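## Task

Arrange the nests so that N1 holds plate E07, N2 holds plate E01 and N3 holds plate E10. Every plate has to rest level within its nest's locating features, turned so its well A1 lies at the nest corner labelled A1. The arrangement must hold by itself, without the robot supporting anything, so open the gripper and back away at the end.

## Robot and tools

Robot. One arm only: a four-axis SCARA-style plate mover. Its joints, base outward, are lift (0.000 to 0.550 m), shoulder (-2.000 to 2.000 rad), elbow (-2.800 to 2.800 rad) and wrist yaw (-12.566 to 12.566 rad). The gripper stays level and cannot tilt; it has two fingers whose pads close along the gripper's y axis, with the fingers pointing along its +x. The commanded point, end_effector_position, sits midway between the pads, 2 to 3 cm short of the fingertips. Pad gap runs from 0.140 m (open) to 0.066 m (closed).

Frames. The scene frame has its origin on the table top beneath the base, +z upward, and +y to the left when facing along +x. Positions in results are in metres in this frame, orientation as end_effector_quat_wxyz. Motion offsets, however, are given in the gripper's own axes.

Scene layout. Four nests form an arc around the robot; going clockwise as seen from above they are N1, OUT, N2, N3. OUT starts empty and can serve as a parking spot. Plates can be told apart only by their ID labels; well A1 is at the plate's clipped corner. Occasionally a loose object gets a brief shove from outside.

execute_actions(actions). actions is a list of actions run in sequence; an empty list just returns state and images. Each action is a table of up to 15 rows; each row lasts one 1/30 s control step, and a short table repeats its final row until 15 steps are used (one action = 0.5 s). A row is five numbers in [-1, 1]: dx, dy, dz, rz, opening. The first four are an offset (not a pose) from the gripper's measured pose at the start of that action, in gripper axes; every row in the action refers to that same start, not to the previous row. For the first action of a call, the start is the last pose a result reported. Scale: 1.0 equals 0.6 m for dx, dy, dz and 180 degrees for rz; rz turns about the gripper z axis, from +x toward +y. opening is absolute, not an offset: +1 fully open (0.140 m), -1 closed (0.066 m gap). Closing from fully open needs roughly 0.6 s. Each step the command is clipped to within 70 mm and 16 degrees of the measured pose, and after the action the arm goes no further than the last clipped pose, so a large offset may need further actions.

move(target, speed, blocking). target is a single row laid out like above: an offset in gripper axes from the pose in the most recent result that shows one, plus an absolute opening, which is sent as the move begins. The gripper follows a straight path lasting 0.5 to 10 s (cut off at 10 s), turning the short way. speed is the path's top speed in m/s, 0.002 to 0.5, default 0.25; rotation is capped at twice that value in rad/s. The path ignores obstacles, the hand can lag or overshoot the speed, especially with the arm nearly straight. Faster contact and a target set deeper beyond contact mean harder impacts. With blocking=false the result comes after 0.5 s while the arm keeps going; then call wait(0) or stop before any other execute_actions or move. The result adds a move: line telling how it ended (done, off_target, moving, held, fault), which limits acted (paced = the sent pose was clipped; held = a check blocked some steps, after which the arm may speed up a lot) and the distance left to target.

wait(seconds), 0 to 10: the arm keeps its last command; returns early if a running move finishes. stop(): brakes a running move, needing some distance; fingers continue. zoom_image(camera, region): camera is cam_high, cam_low or cam_wrist; region is [x0, y0, x1, y1] in pixels from the top-left, at most 504 by 504. finished_scene(scene): pass the current scene's number once the goal is met and stable; it cannot be undone and reports success.

Cameras. cam_high and cam_low are 896x504 fixed pinhole cameras; cam_wrist is a 616x616 fisheye on the hand. Calibration (K, distortion, T_world_to_cam) is supplied and may be off by a few degrees and millimetres.

Results. The state line gives the gripper pose (can be slightly wrong at long reach). Joint positions lists lift (m), shoulder, elbow, wrist yaw (rad), then pad gap (m). Hand target is the pose the controller is currently driving toward. A pose unreachable line means the clearance check altered or blocked the command. grip_measured is the finger opening on the command scale, possibly offset by about 1 mm all scene. To hold a plate, command an opening about 0.04 below grip_measured (less for a lighter grip); pads push up to about 18 N each. MOTOR HOT appears at 85 C; at 100 C an OVER-TEMPERATURE FAULT brakes the arm until it cools, so do not hold loads longer than needed.

What to avoid. Keep the elbow angle more than 0.4 rad away from 0 or the arm may fold and fault. Contact torque reaching a load limit (lift 54 N, shoulder 8.1 N m, elbow 4.05 N m, wrist yaw 1.35 N m, held weight included) stops the arm 10 s and drops the rest of the call. Offsets come from the measured pose, so repeating a small push into something rigid adds no force, but into something yielding it goes deeper. A drop of a few millimetres while placing is fine; long falls, knocking anything off the table, slams, hard hits, slips and fast hard closes are not. The robot keeps thinking-time commands in force, so leave it in a safe state before long deliberation.

Each tool is called after "Emit:" by a JSON object that holds its "fn" and its "kwargs", one argument or row to a line.

## Session

Emit:
{"fn": "execute_actions", "kwargs": {
  "actions": []
}}

Scene clock: 0.00 s.
end_effector_position=(+0.3709, +0.2253, +0.3535) grip_measured=+1.00 end_effector_quat_wxyz=(+0.857, +0.000, +0.000, +0.516)
Joint positions: [ 0.348  1.686  0.629 -1.23   0.14 ]
Motor temperatures (°C, as the motors report them): [35 30 31 30]
Hand target: +0.371, +0.225, +0.353; +0.857, +0.000, +0.000, +0.516

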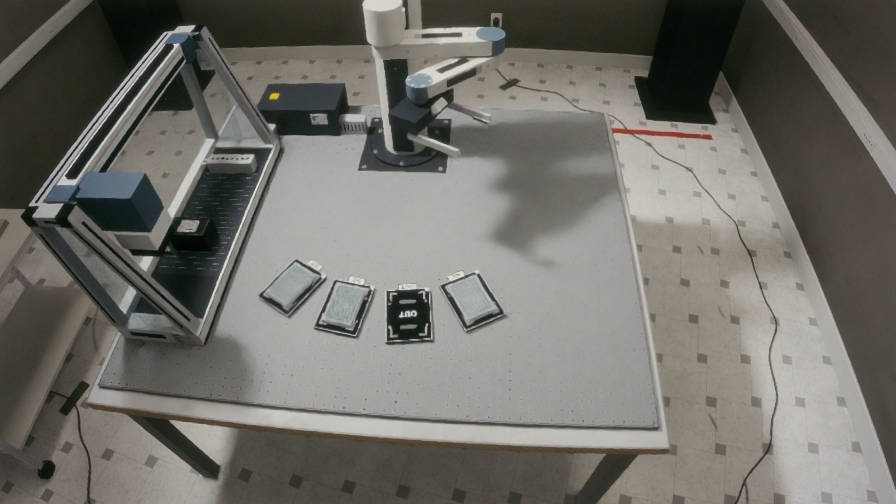

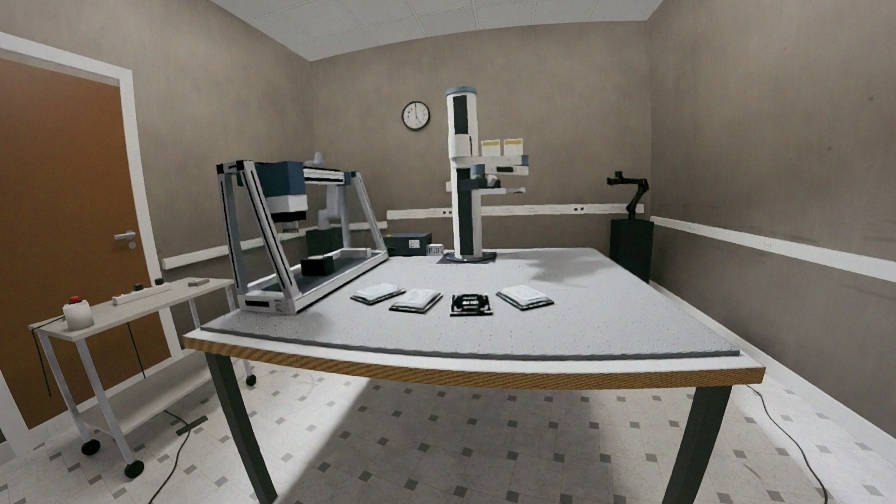

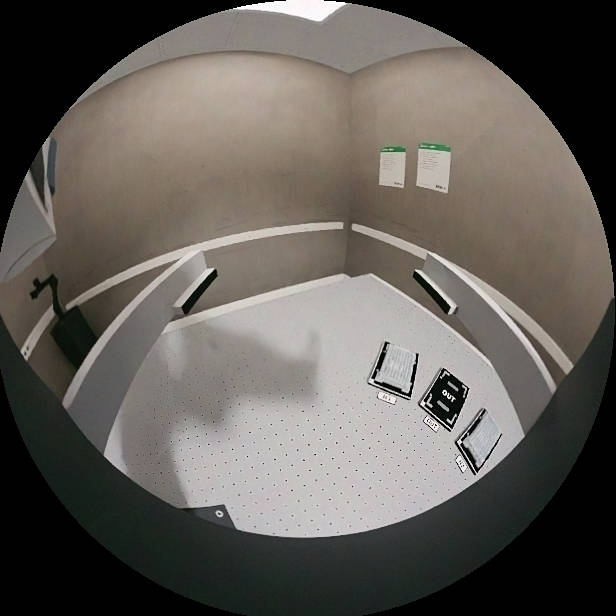

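Emit:
{"fn": "zoom_image", "kwargs": {
  "camera": "cam_high",
  "region": [250, 250, 520, 350]
}}

Emit:
{"fn": "zoom_image", "kwargs": {
  "camera": "cam_low",
  "region": [340, 270, 570, 330]
}}

Emit:
{"fn": "zoom_image", "kwargs": {
  "camera": "cam_wrist",
  "region": [350, 320, 530, 490]
}}

Region (250, 250, 520, 350) of cam_high's 896x504 image, scaled by 1.867, with more detail than that image has; it fills the top 187 rows of this view, and the rest is white.

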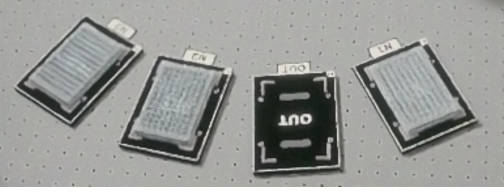

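Region (340, 270, 570, 330) of cam_low's 896x504 image, scaled by 2.191, with more detail than that image has; it fills the top 131 rows of this view, and the rest is white.

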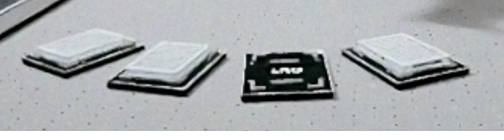

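Region (350, 320, 530, 490) of cam_wrist's 616x616 image, scaled by 2.800, with more detail than that image has.

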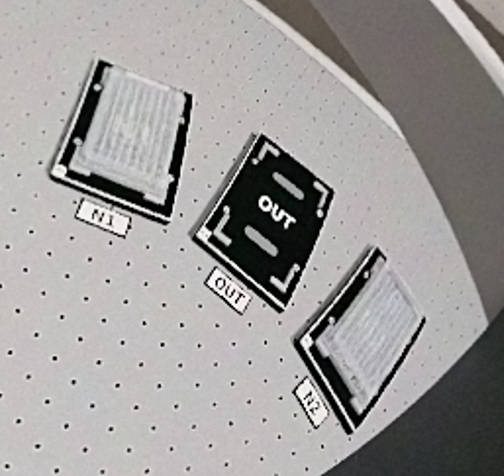

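Emit:
{"fn": "zoom_image", "kwargs": {
  "camera": "cam_high",
  "region": [430, 255, 520, 345]
}}

Emit:
{"fn": "zoom_image", "kwargs": {
  "camera": "cam_high",
  "region": [255, 250, 385, 345]
}}

Region (430, 255, 520, 345) of cam_high's 896x504 image, scaled by 5.600, with more detail than that image has.

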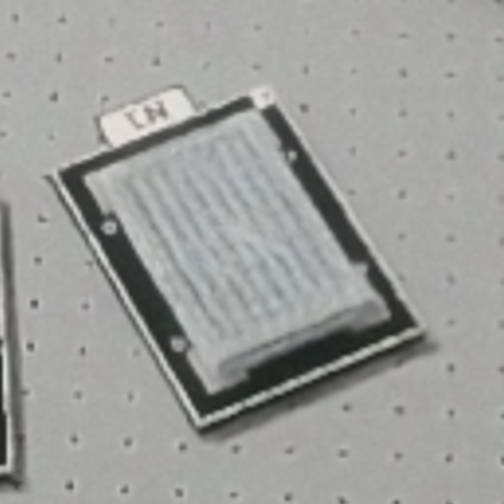

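Region (255, 250, 385, 345) of cam_high's 896x504 image, scaled by 3.877, with more detail than that image has; it fills the top 368 rows of this view, and the rest is white.

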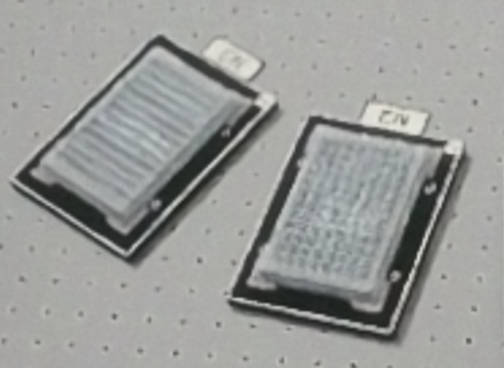

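Emit:
{"fn": "move", "kwargs": {
  "target": [-0.0948, -0.4818, -0.4225, -0.323, 1],
  "speed": 0.4
}}

Scene clock: 45.57 s.
end_effector_position=(+0.5999, +0.0399, +0.0999) grip_measured=+1.00 end_effector_quat_wxyz=(+0.999, +0.000, +0.000, +0.035)
Joint positions: [ 0.095  0.979  1.159 -2.069  0.14 ]
Motor temperatures (°C, as the motors report them): [35 30 31 30]
Hand target: +0.600, +0.040, +0.100; +0.999, +0.000, +0.000, +0.035
Off the commanded pose: 0.000 m, 0 deg.
move: done
camera_calibration (this result's frames):
cam_wrist: T_world_to_cam=[[0.0692118, -0.997601, -0.001332, 0.00732561], [-0.604346, -0.0408661, -0.795673, 0.430296], [0.79371, 0.055875, -0.605725, -0.322368], [0, 0, 0, 1]] pos_world=[0.515407, 0.0429049, 0.147118]

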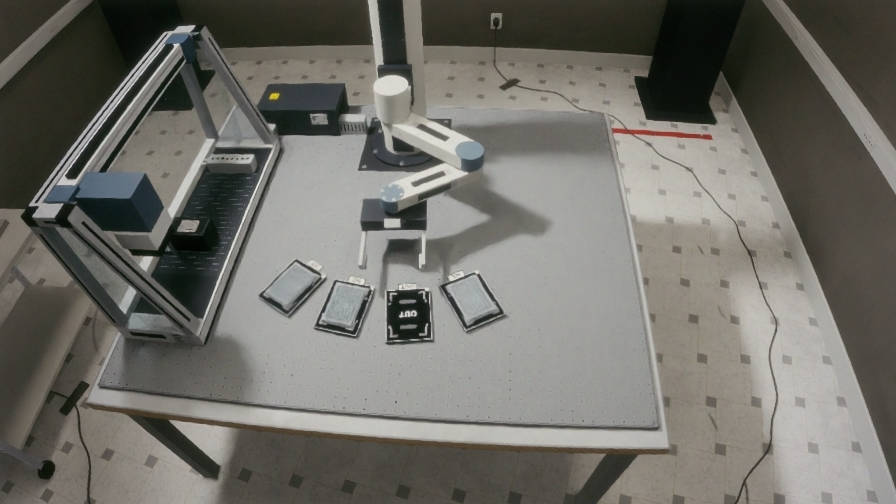

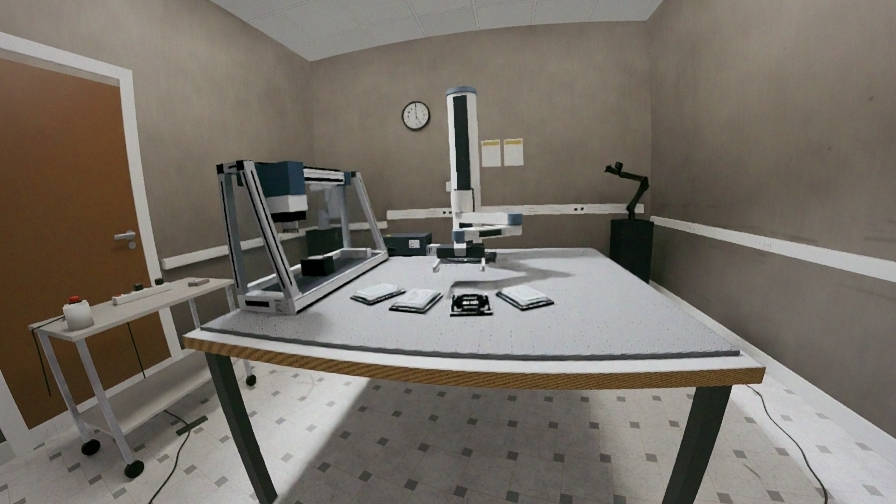

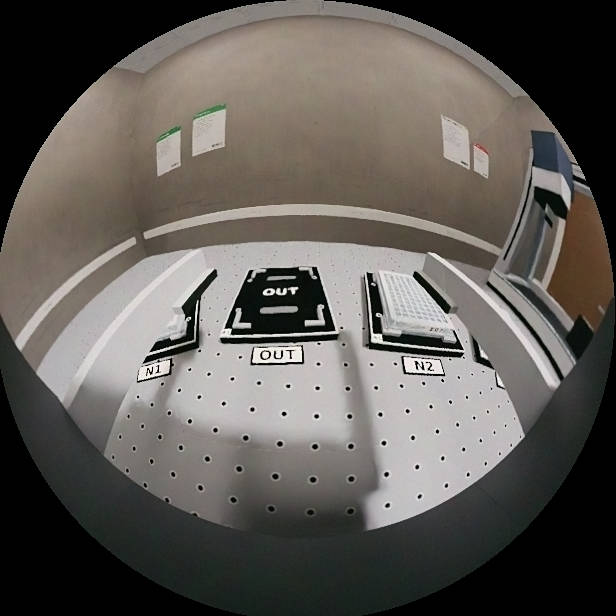

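Emit:
{"fn": "zoom_image", "kwargs": {
  "camera": "cam_wrist",
  "region": [350, 250, 520, 400]
}}

Emit:
{"fn": "zoom_image", "kwargs": {
  "camera": "cam_wrist",
  "region": [130, 250, 350, 390]
}}

Region (350, 250, 520, 400) of cam_wrist's 616x616 image, scaled by 2.965, with more detail than that image has; it fills the top 445 rows of this view, and the rest is white.

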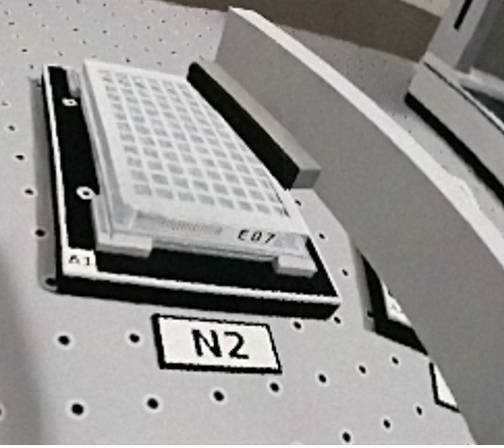

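Region (130, 250, 350, 390) of cam_wrist's 616x616 image, scaled by 2.291, with more detail than that image has; it fills the top 321 rows of this view, and the rest is white.

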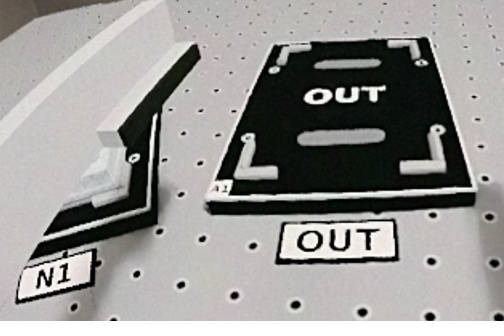

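Emit:
{"fn": "zoom_image", "kwargs": {
  "camera": "cam_wrist",
  "region": [215, 255, 345, 355]
}}

Region (215, 255, 345, 355) of cam_wrist's 616x616 image, scaled by 3.877, with more detail than that image has; it fills the top 388 rows of this view, and the rest is white.

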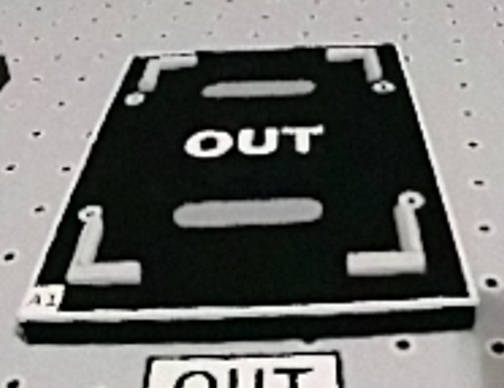

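Emit:
{"fn": "zoom_image", "kwargs": {
  "camera": "cam_high",
  "region": [345, 220, 475, 350]
}}

Emit:
{"fn": "zoom_image", "kwargs": {
  "camera": "cam_wrist",
  "region": [200, 340, 420, 520]
}}

Region (345, 220, 475, 350) of cam_high's 896x504 image, scaled by 3.877, with more detail than that image has.

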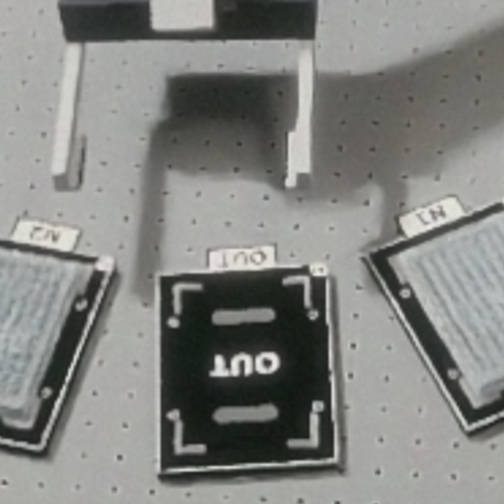

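Region (200, 340, 420, 520) of cam_wrist's 616x616 image, scaled by 2.291, with more detail than that image has; it fills the top 412 rows of this view, and the rest is white.

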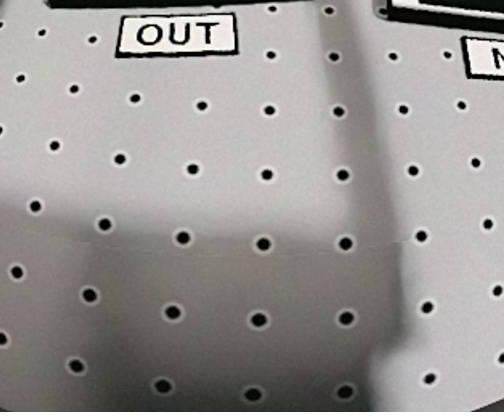

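Emit:
{"fn": "zoom_image", "kwargs": {
  "camera": "cam_wrist",
  "region": [355, 260, 475, 365]
}}

Region (355, 260, 475, 365) of cam_wrist's 616x616 image, scaled by 4.200, with more detail than that image has; it fills the top 441 rows of this view, and the rest is white.

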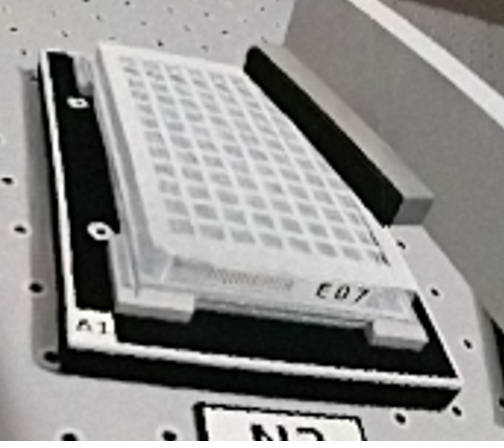

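Emit:
{"fn": "move", "kwargs": {
  "target": [0.1595, -0.2296, -0.0667, -0.0748, 0.4],
  "speed": 0.3
}}

Scene clock: 152.47 s.
end_effector_position=(+0.7049, -0.0909, +0.0599) grip_measured=+0.40 end_effector_quat_wxyz=(+0.997, +0.000, +0.000, -0.082)
Joint positions: [ 0.055  0.466  1.736 -2.367  0.118]
Motor temperatures (°C, as the motors report them): [35 30 32 30]
Hand target: +0.705, -0.091, +0.060; +0.997, +0.000, +0.000, -0.082
Off the commanded pose: 0.000 m, 0 deg.
move: done
camera_calibration (this result's frames):
cam_wrist: T_world_to_cam=[[-0.164743, -0.986336, -0.001332, 0.0354717], [-0.597275, 0.100834, -0.795673, 0.464474], [0.784935, -0.130286, -0.605725, -0.433453], [0, 0, 0, 1]] pos_world=[0.623494, -0.0683208, 0.107063]

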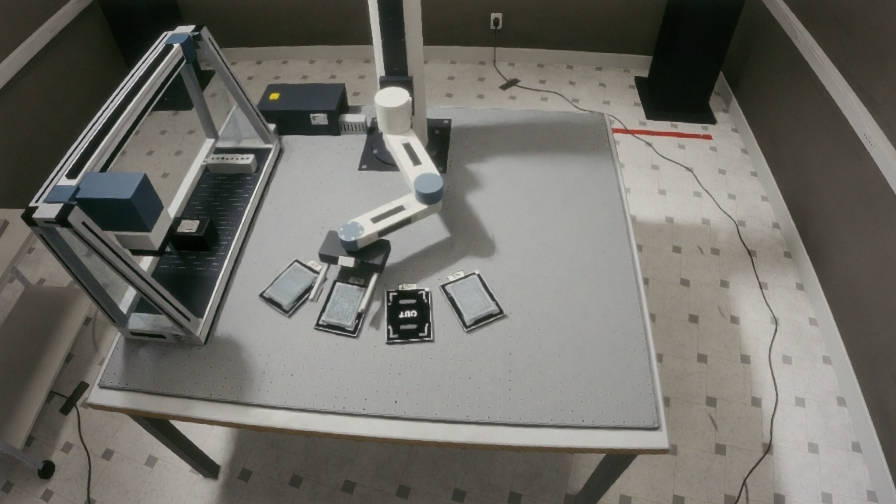

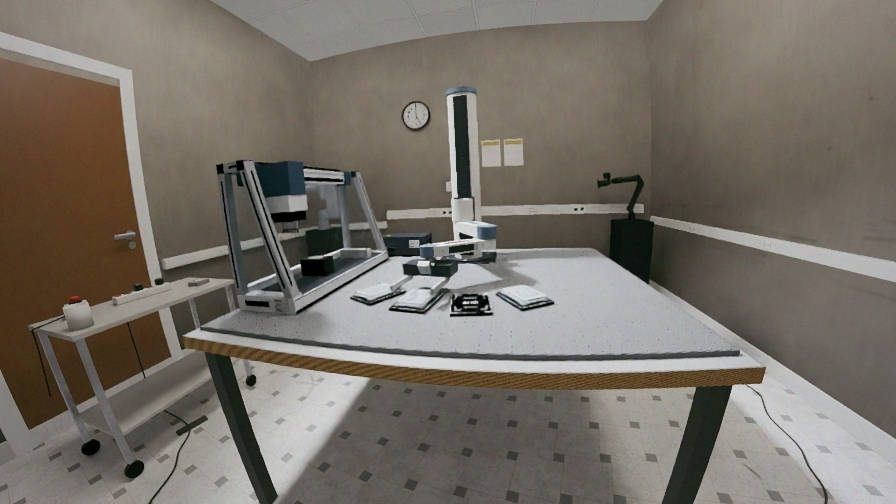

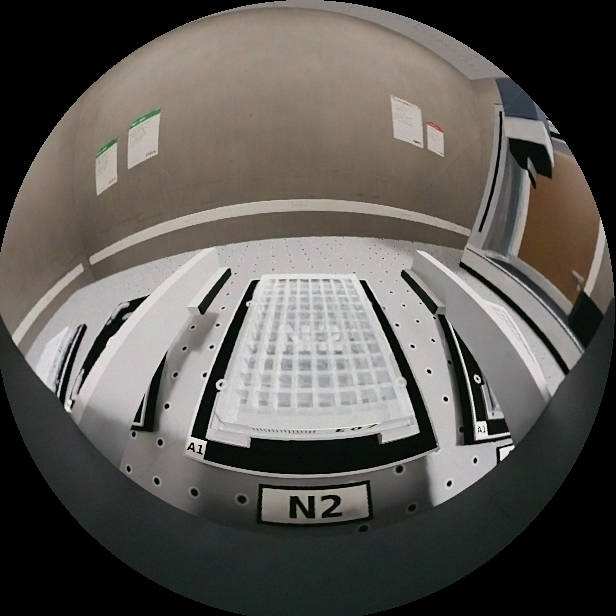

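Emit:
{"fn": "zoom_image", "kwargs": {
  "camera": "cam_wrist",
  "region": [170, 250, 460, 490]
}}

Region (170, 250, 460, 490) of cam_wrist's 616x616 image, scaled by 1.738, with more detail than that image has; it fills the top 417 rows of this view, and the rest is white.

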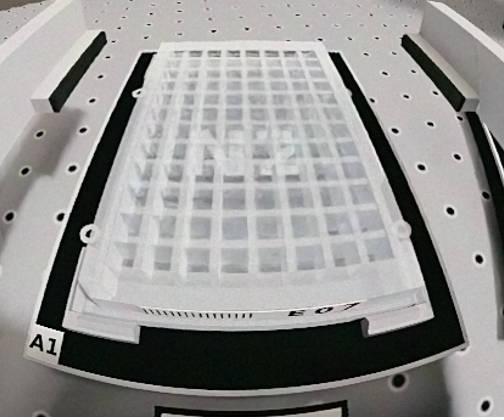

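Emit:
{"fn": "zoom_image", "kwargs": {
  "camera": "cam_wrist",
  "region": [240, 260, 390, 320]
}}

Emit:
{"fn": "zoom_image", "kwargs": {
  "camera": "cam_wrist",
  "region": [180, 370, 320, 480]
}}

Emit:
{"fn": "zoom_image", "kwargs": {
  "camera": "cam_wrist",
  "region": [310, 370, 450, 480]
}}

Region (240, 260, 390, 320) of cam_wrist's 616x616 image, scaled by 3.360, with more detail than that image has; it fills the top 202 rows of this view, and the rest is white.

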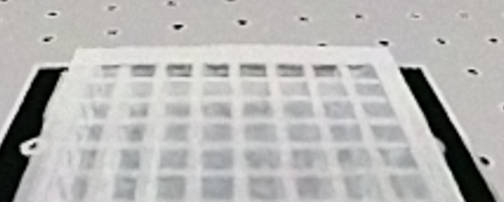

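Region (180, 370, 320, 480) of cam_wrist's 616x616 image, scaled by 3.600, with more detail than that image has; it fills the top 396 rows of this view, and the rest is white.

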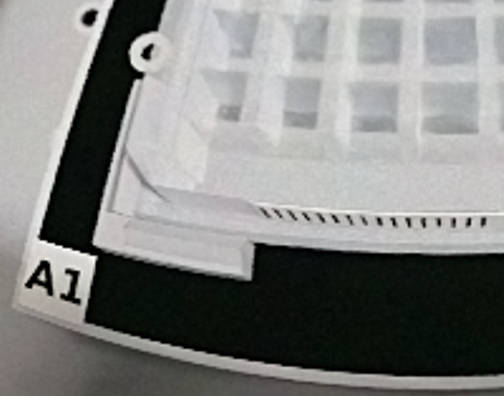

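Region (310, 370, 450, 480) of cam_wrist's 616x616 image, scaled by 3.600, with more detail than that image has; it fills the top 396 rows of this view, and the rest is white.

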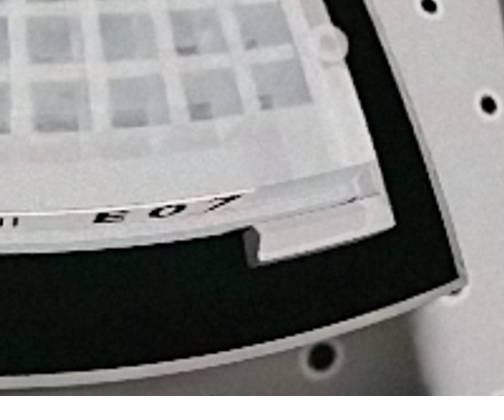

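Emit:
{"fn": "move", "kwargs": {
  "target": [-0.002, 0.007, -0.048, 0.0005, -0.1],
  "speed": 0.08
}}

Scene clock: 202.73 s.
end_effector_position=(+0.7045, -0.0865, +0.0310) grip_measured=-0.10 end_effector_quat_wxyz=(+0.997, +0.000, +0.000, -0.081)
Joint positions: [ 0.026  0.479  1.729 -2.371  0.099]
Motor temperatures (°C, as the motors report them): [35 30 31 30]
Hand target: +0.704, -0.087, +0.031; +0.997, +0.000, +0.000, -0.082
Off the commanded pose: 0.000 m, 0 deg.
move: done
camera_calibration (this result's frames):
cam_wrist: T_world_to_cam=[[-0.162716, -0.986672, -0.001332, 0.0382386], [-0.597481, 0.0996071, -0.795673, 0.44085], [0.785201, -0.128673, -0.605725, -0.450032], [0, 0, 0, 1]] pos_world=[0.622987, -0.0640899, 0.0782279]

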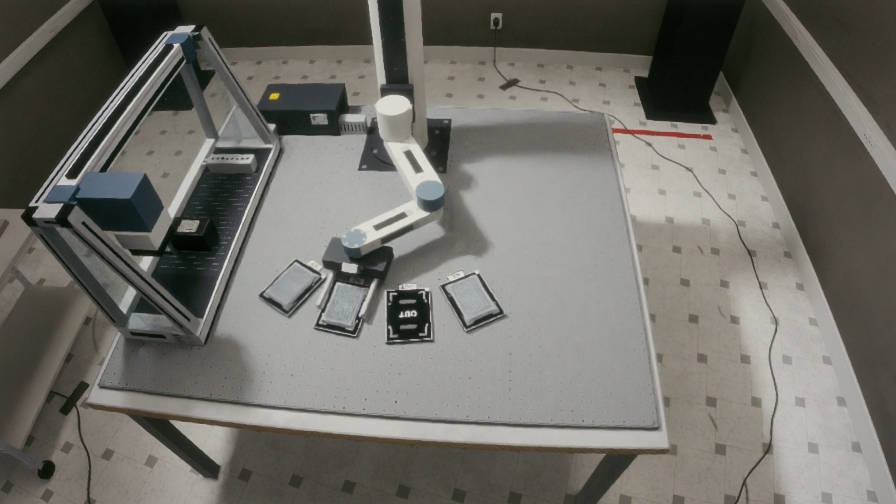

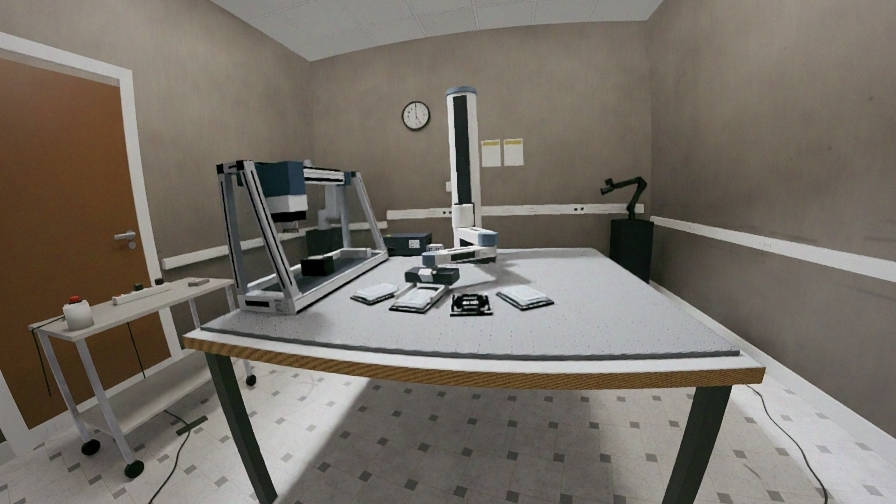

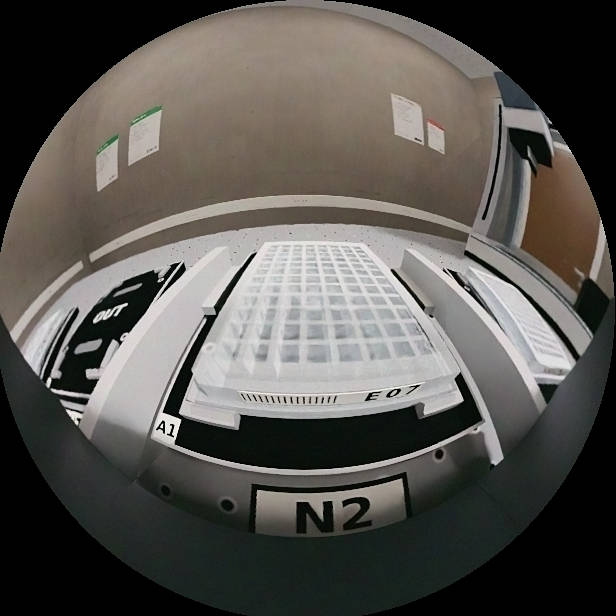

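Emit:
{"fn": "zoom_image", "kwargs": {
  "camera": "cam_wrist",
  "region": [150, 230, 330, 450]
}}

Emit:
{"fn": "zoom_image", "kwargs": {
  "camera": "cam_wrist",
  "region": [330, 230, 510, 450]
}}

Region (150, 230, 330, 450) of cam_wrist's 616x616 image, scaled by 2.291, with more detail than that image has; it fills the left 412 columns of this view, and the rest is white.

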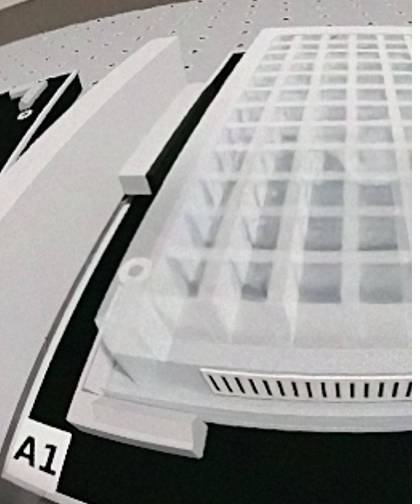

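Region (330, 230, 510, 450) of cam_wrist's 616x616 image, scaled by 2.291, with more detail than that image has; it fills the left 412 columns of this view, and the rest is white.

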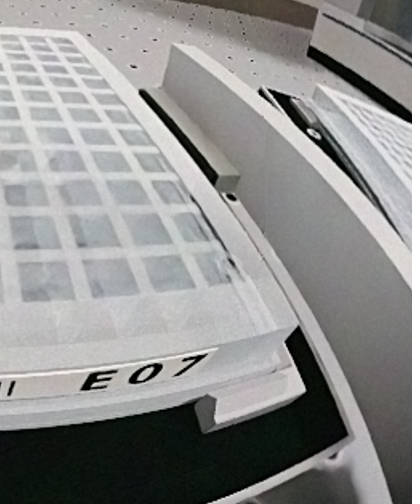

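Emit:
{"fn": "execute_actions", "kwargs": {
  "actions": [
    [[0,0,0,0,-0.16],[0,0,0,0,-0.22],[0,0,0,0,-0.28],[0,0,0,0,-0.33],[0,0,0,0,-0.37],[0,0,0,0,-0.40],[0,0,0,0,-0.42],[0,0,0,0,-0.435],[0,0,0,0,-0.45],[0,0,0,0,-0.46],[0,0,0,0,-0.47],[0,0,0,0,-0.48],[0,0,0,0,-0.49],[0,0,0,0,-0.50],[0,0,0,0,-0.51]]
  ]
}}

Emit:
{"fn": "wait", "kwargs": {
  "seconds": 0.3
}}

Scene clock: 214.13 s.
end_effector_position=(+0.7045, -0.0863, +0.0310) grip_measured=-0.48 end_effector_quat_wxyz=(+0.997, +0.000, +0.000, -0.081)
Joint positions: [ 0.026  0.479  1.729 -2.37   0.085]
Motor temperatures (°C, as the motors report them): [35 30 32 30]
Hand target: +0.704, -0.087, +0.031; +0.997, +0.000, +0.000, -0.081
Off the commanded pose: 0.000 m, 0 deg.
camera_calibration (this result's frames):
cam_wrist: T_world_to_cam=[[-0.161662, -0.986845, -0.001332, 0.0377288], [-0.597587, 0.0989689, -0.795673, 0.440893], [0.785338, -0.127834, -0.605725, -0.450085], [0, 0, 0, 1]] pos_world=[0.62304, -0.0639385, 0.0782291]

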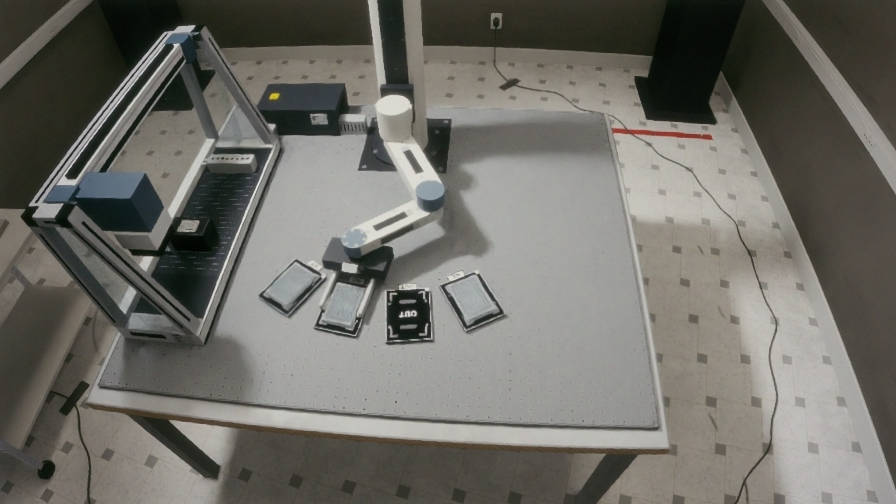

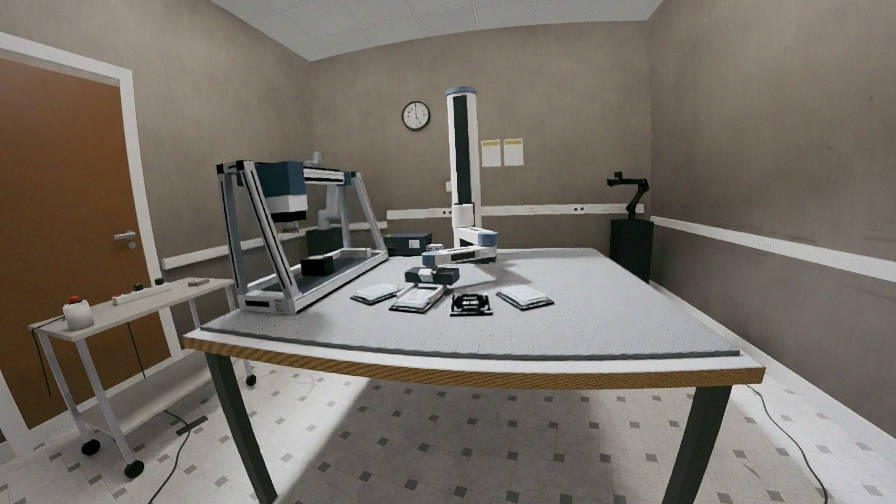

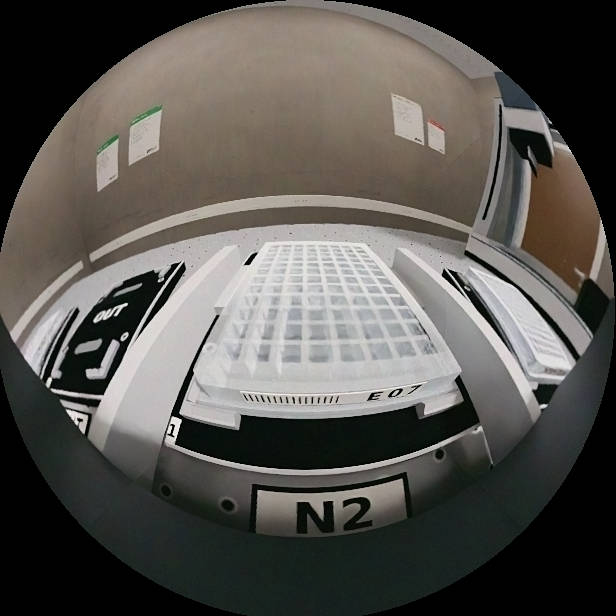

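Scene clock: 214.43 s.
end_effector_position=(+0.7045, -0.0863, +0.0310) grip_measured=-0.49 end_effector_quat_wxyz=(+0.997, +0.000, +0.000, -0.081)
Joint positions: [ 0.026  0.479  1.729 -2.37   0.085]
Motor temperatures (°C, as the motors report them): [35 30 32 30]
Hand target: +0.704, -0.087, +0.031; +0.997, +0.000, +0.000, -0.081
Off the commanded pose: 0.000 m, 0 deg.
wait: 0.30 s; at rest by 0.17 s
camera_calibration (this result's frames):
cam_wrist: T_world_to_cam=[[-0.161663, -0.986845, -0.001332, 0.037729], [-0.597587, 0.0989691, -0.795673, 0.440893], [0.785338, -0.127835, -0.605725, -0.450085], [0, 0, 0, 1]] pos_world=[0.62304, -0.0639385, 0.0782291]

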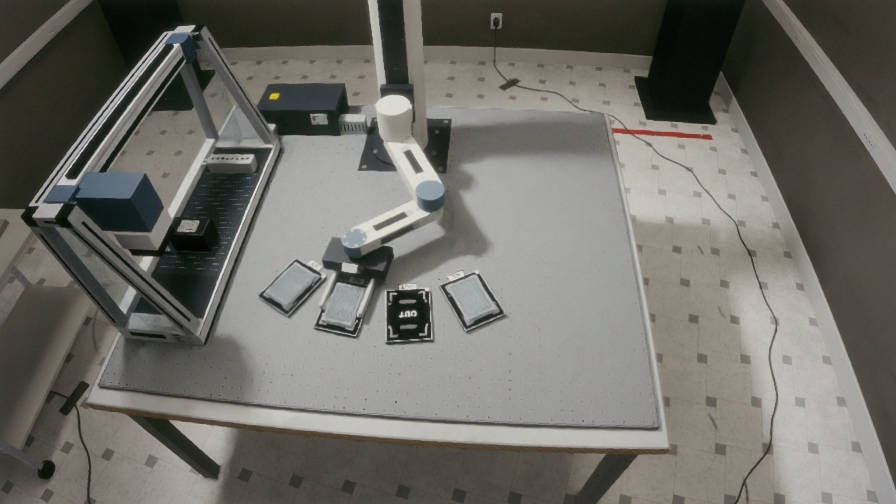

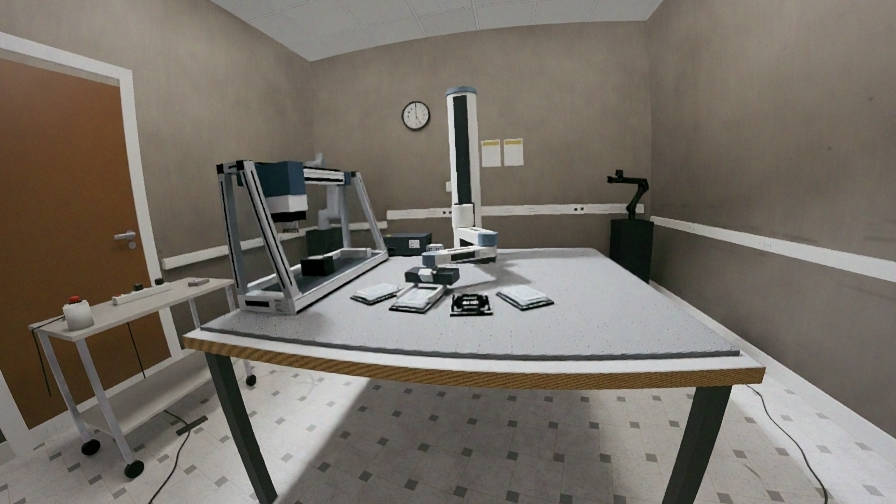

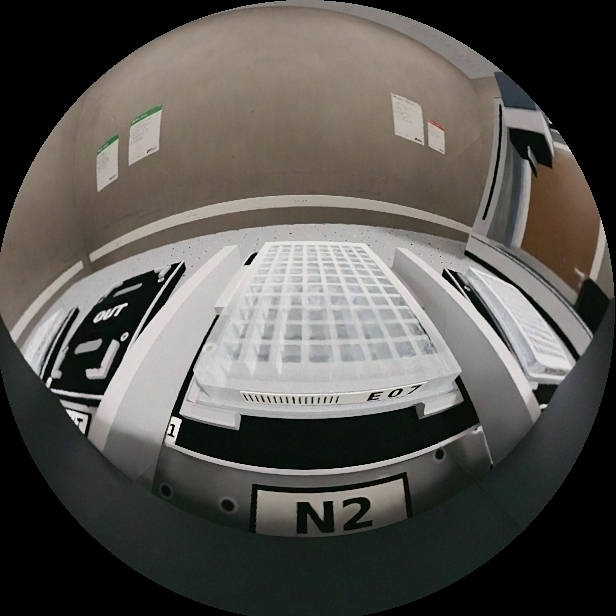

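Emit:
{"fn": "zoom_image", "kwargs": {
  "camera": "cam_wrist",
  "region": [500, 320, 600, 420]
}}

Emit:
{"fn": "zoom_image", "kwargs": {
  "camera": "cam_wrist",
  "region": [10, 250, 200, 440]
}}

Region (500, 320, 600, 420) of cam_wrist's 616x616 image, scaled by 5.040, with more detail than that image has.

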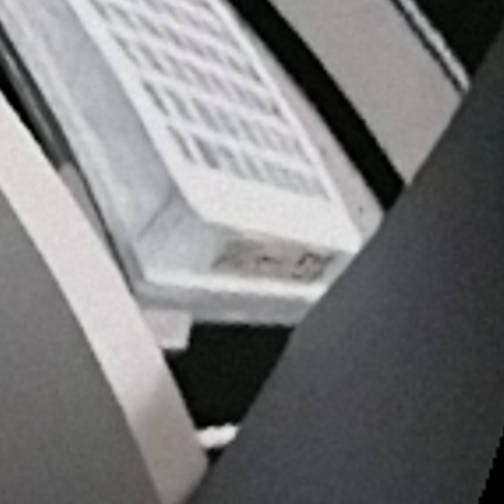

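Region (10, 250, 200, 440) of cam_wrist's 616x616 image, scaled by 2.653, with more detail than that image has.

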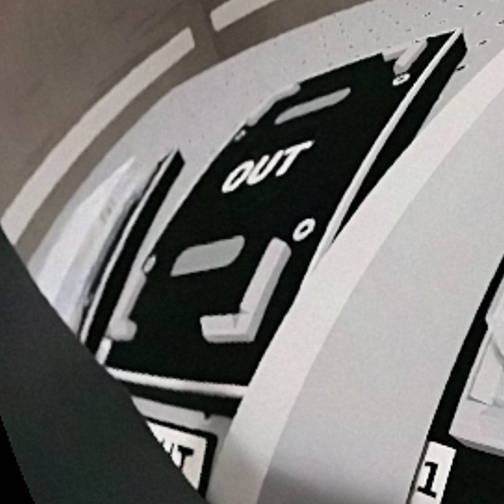

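Emit:
{"fn": "execute_actions", "kwargs": {
  "actions": [
    [[0,0,0,0,-0.52],[0,0,0,0,-0.53],[0,0,0,0,-0.53],[0,0,0.002,0,-0.53],[0,0,0.005,0,-0.53],[0,0,0.009,0,-0.53],[0,0,0.014,0,-0.53],[0,0,0.019,0,-0.53],[0,0,0.024,0,-0.53],[0,0,0.029,0,-0.53],[0,0,0.033,0,-0.53],[0,0,0.036,0,-0.53],[0,0,0.038,0,-0.53],[0,0,0.038,0,-0.53],[0,0,0.038,0,-0.53]]
  ]
}}

Scene clock: 234.30 s.
end_effector_position=(+0.7045, -0.0863, +0.0541) grip_measured=-0.49 end_effector_quat_wxyz=(+0.997, +0.000, +0.000, -0.081)
Joint positions: [ 0.049  0.479  1.729 -2.37   0.085]
Motor temperatures (°C, as the motors report them): [35 30 32 30]
Hand target: +0.705, -0.086, +0.054; +0.997, +0.000, +0.000, -0.081
Off the commanded pose: 0.000 m, 0 deg.
camera_calibration (this result's frames):
cam_wrist: T_world_to_cam=[[-0.161623, -0.986852, -0.001332, 0.037746], [-0.59759, 0.0989452, -0.795673, 0.45922], [0.785343, -0.127803, -0.605725, -0.436141], [0, 0, 0, 1]] pos_world=[0.623046, -0.063928, 0.101258]

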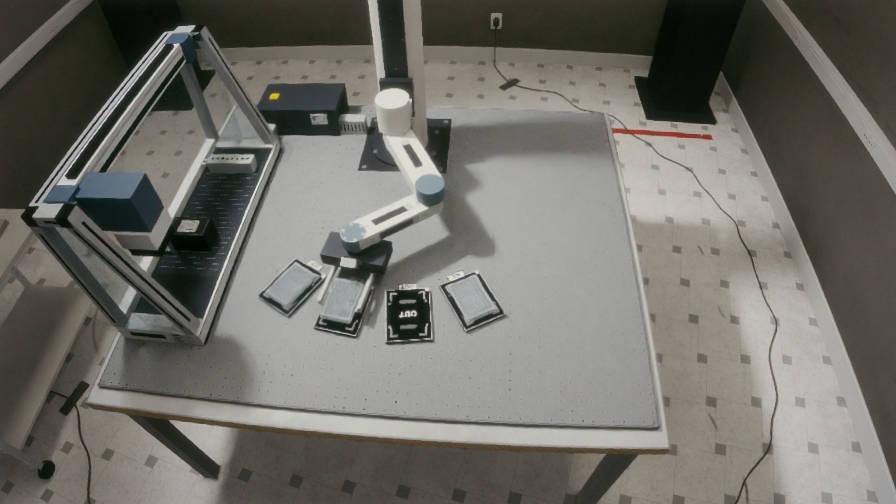

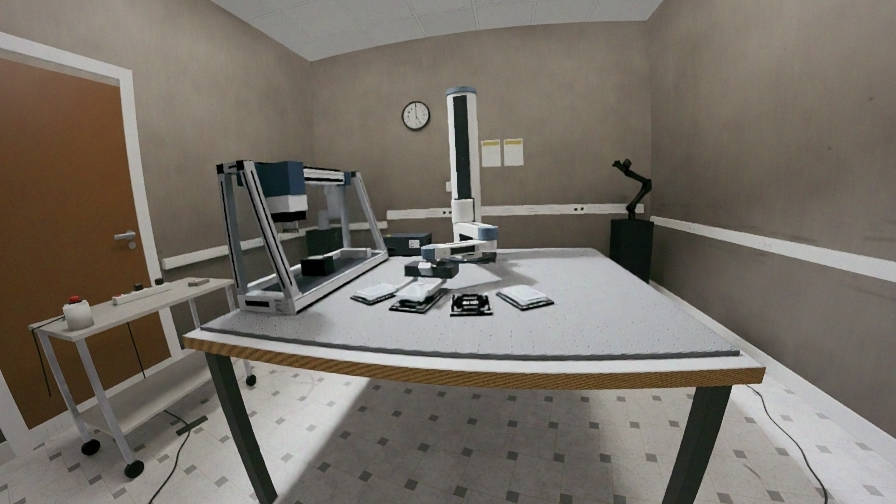

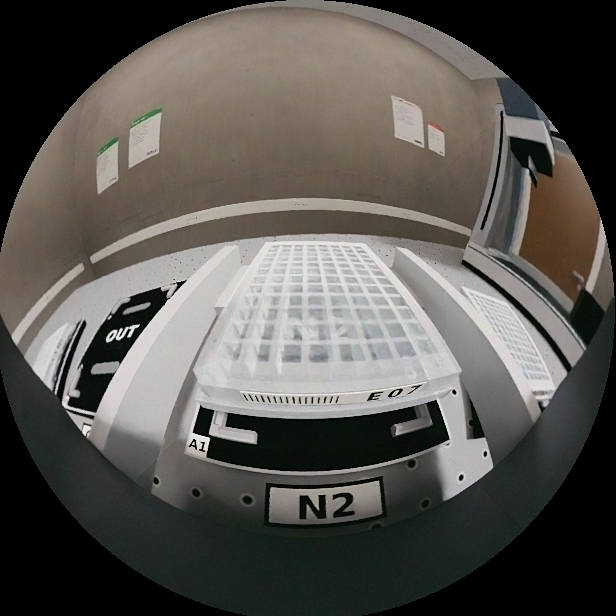

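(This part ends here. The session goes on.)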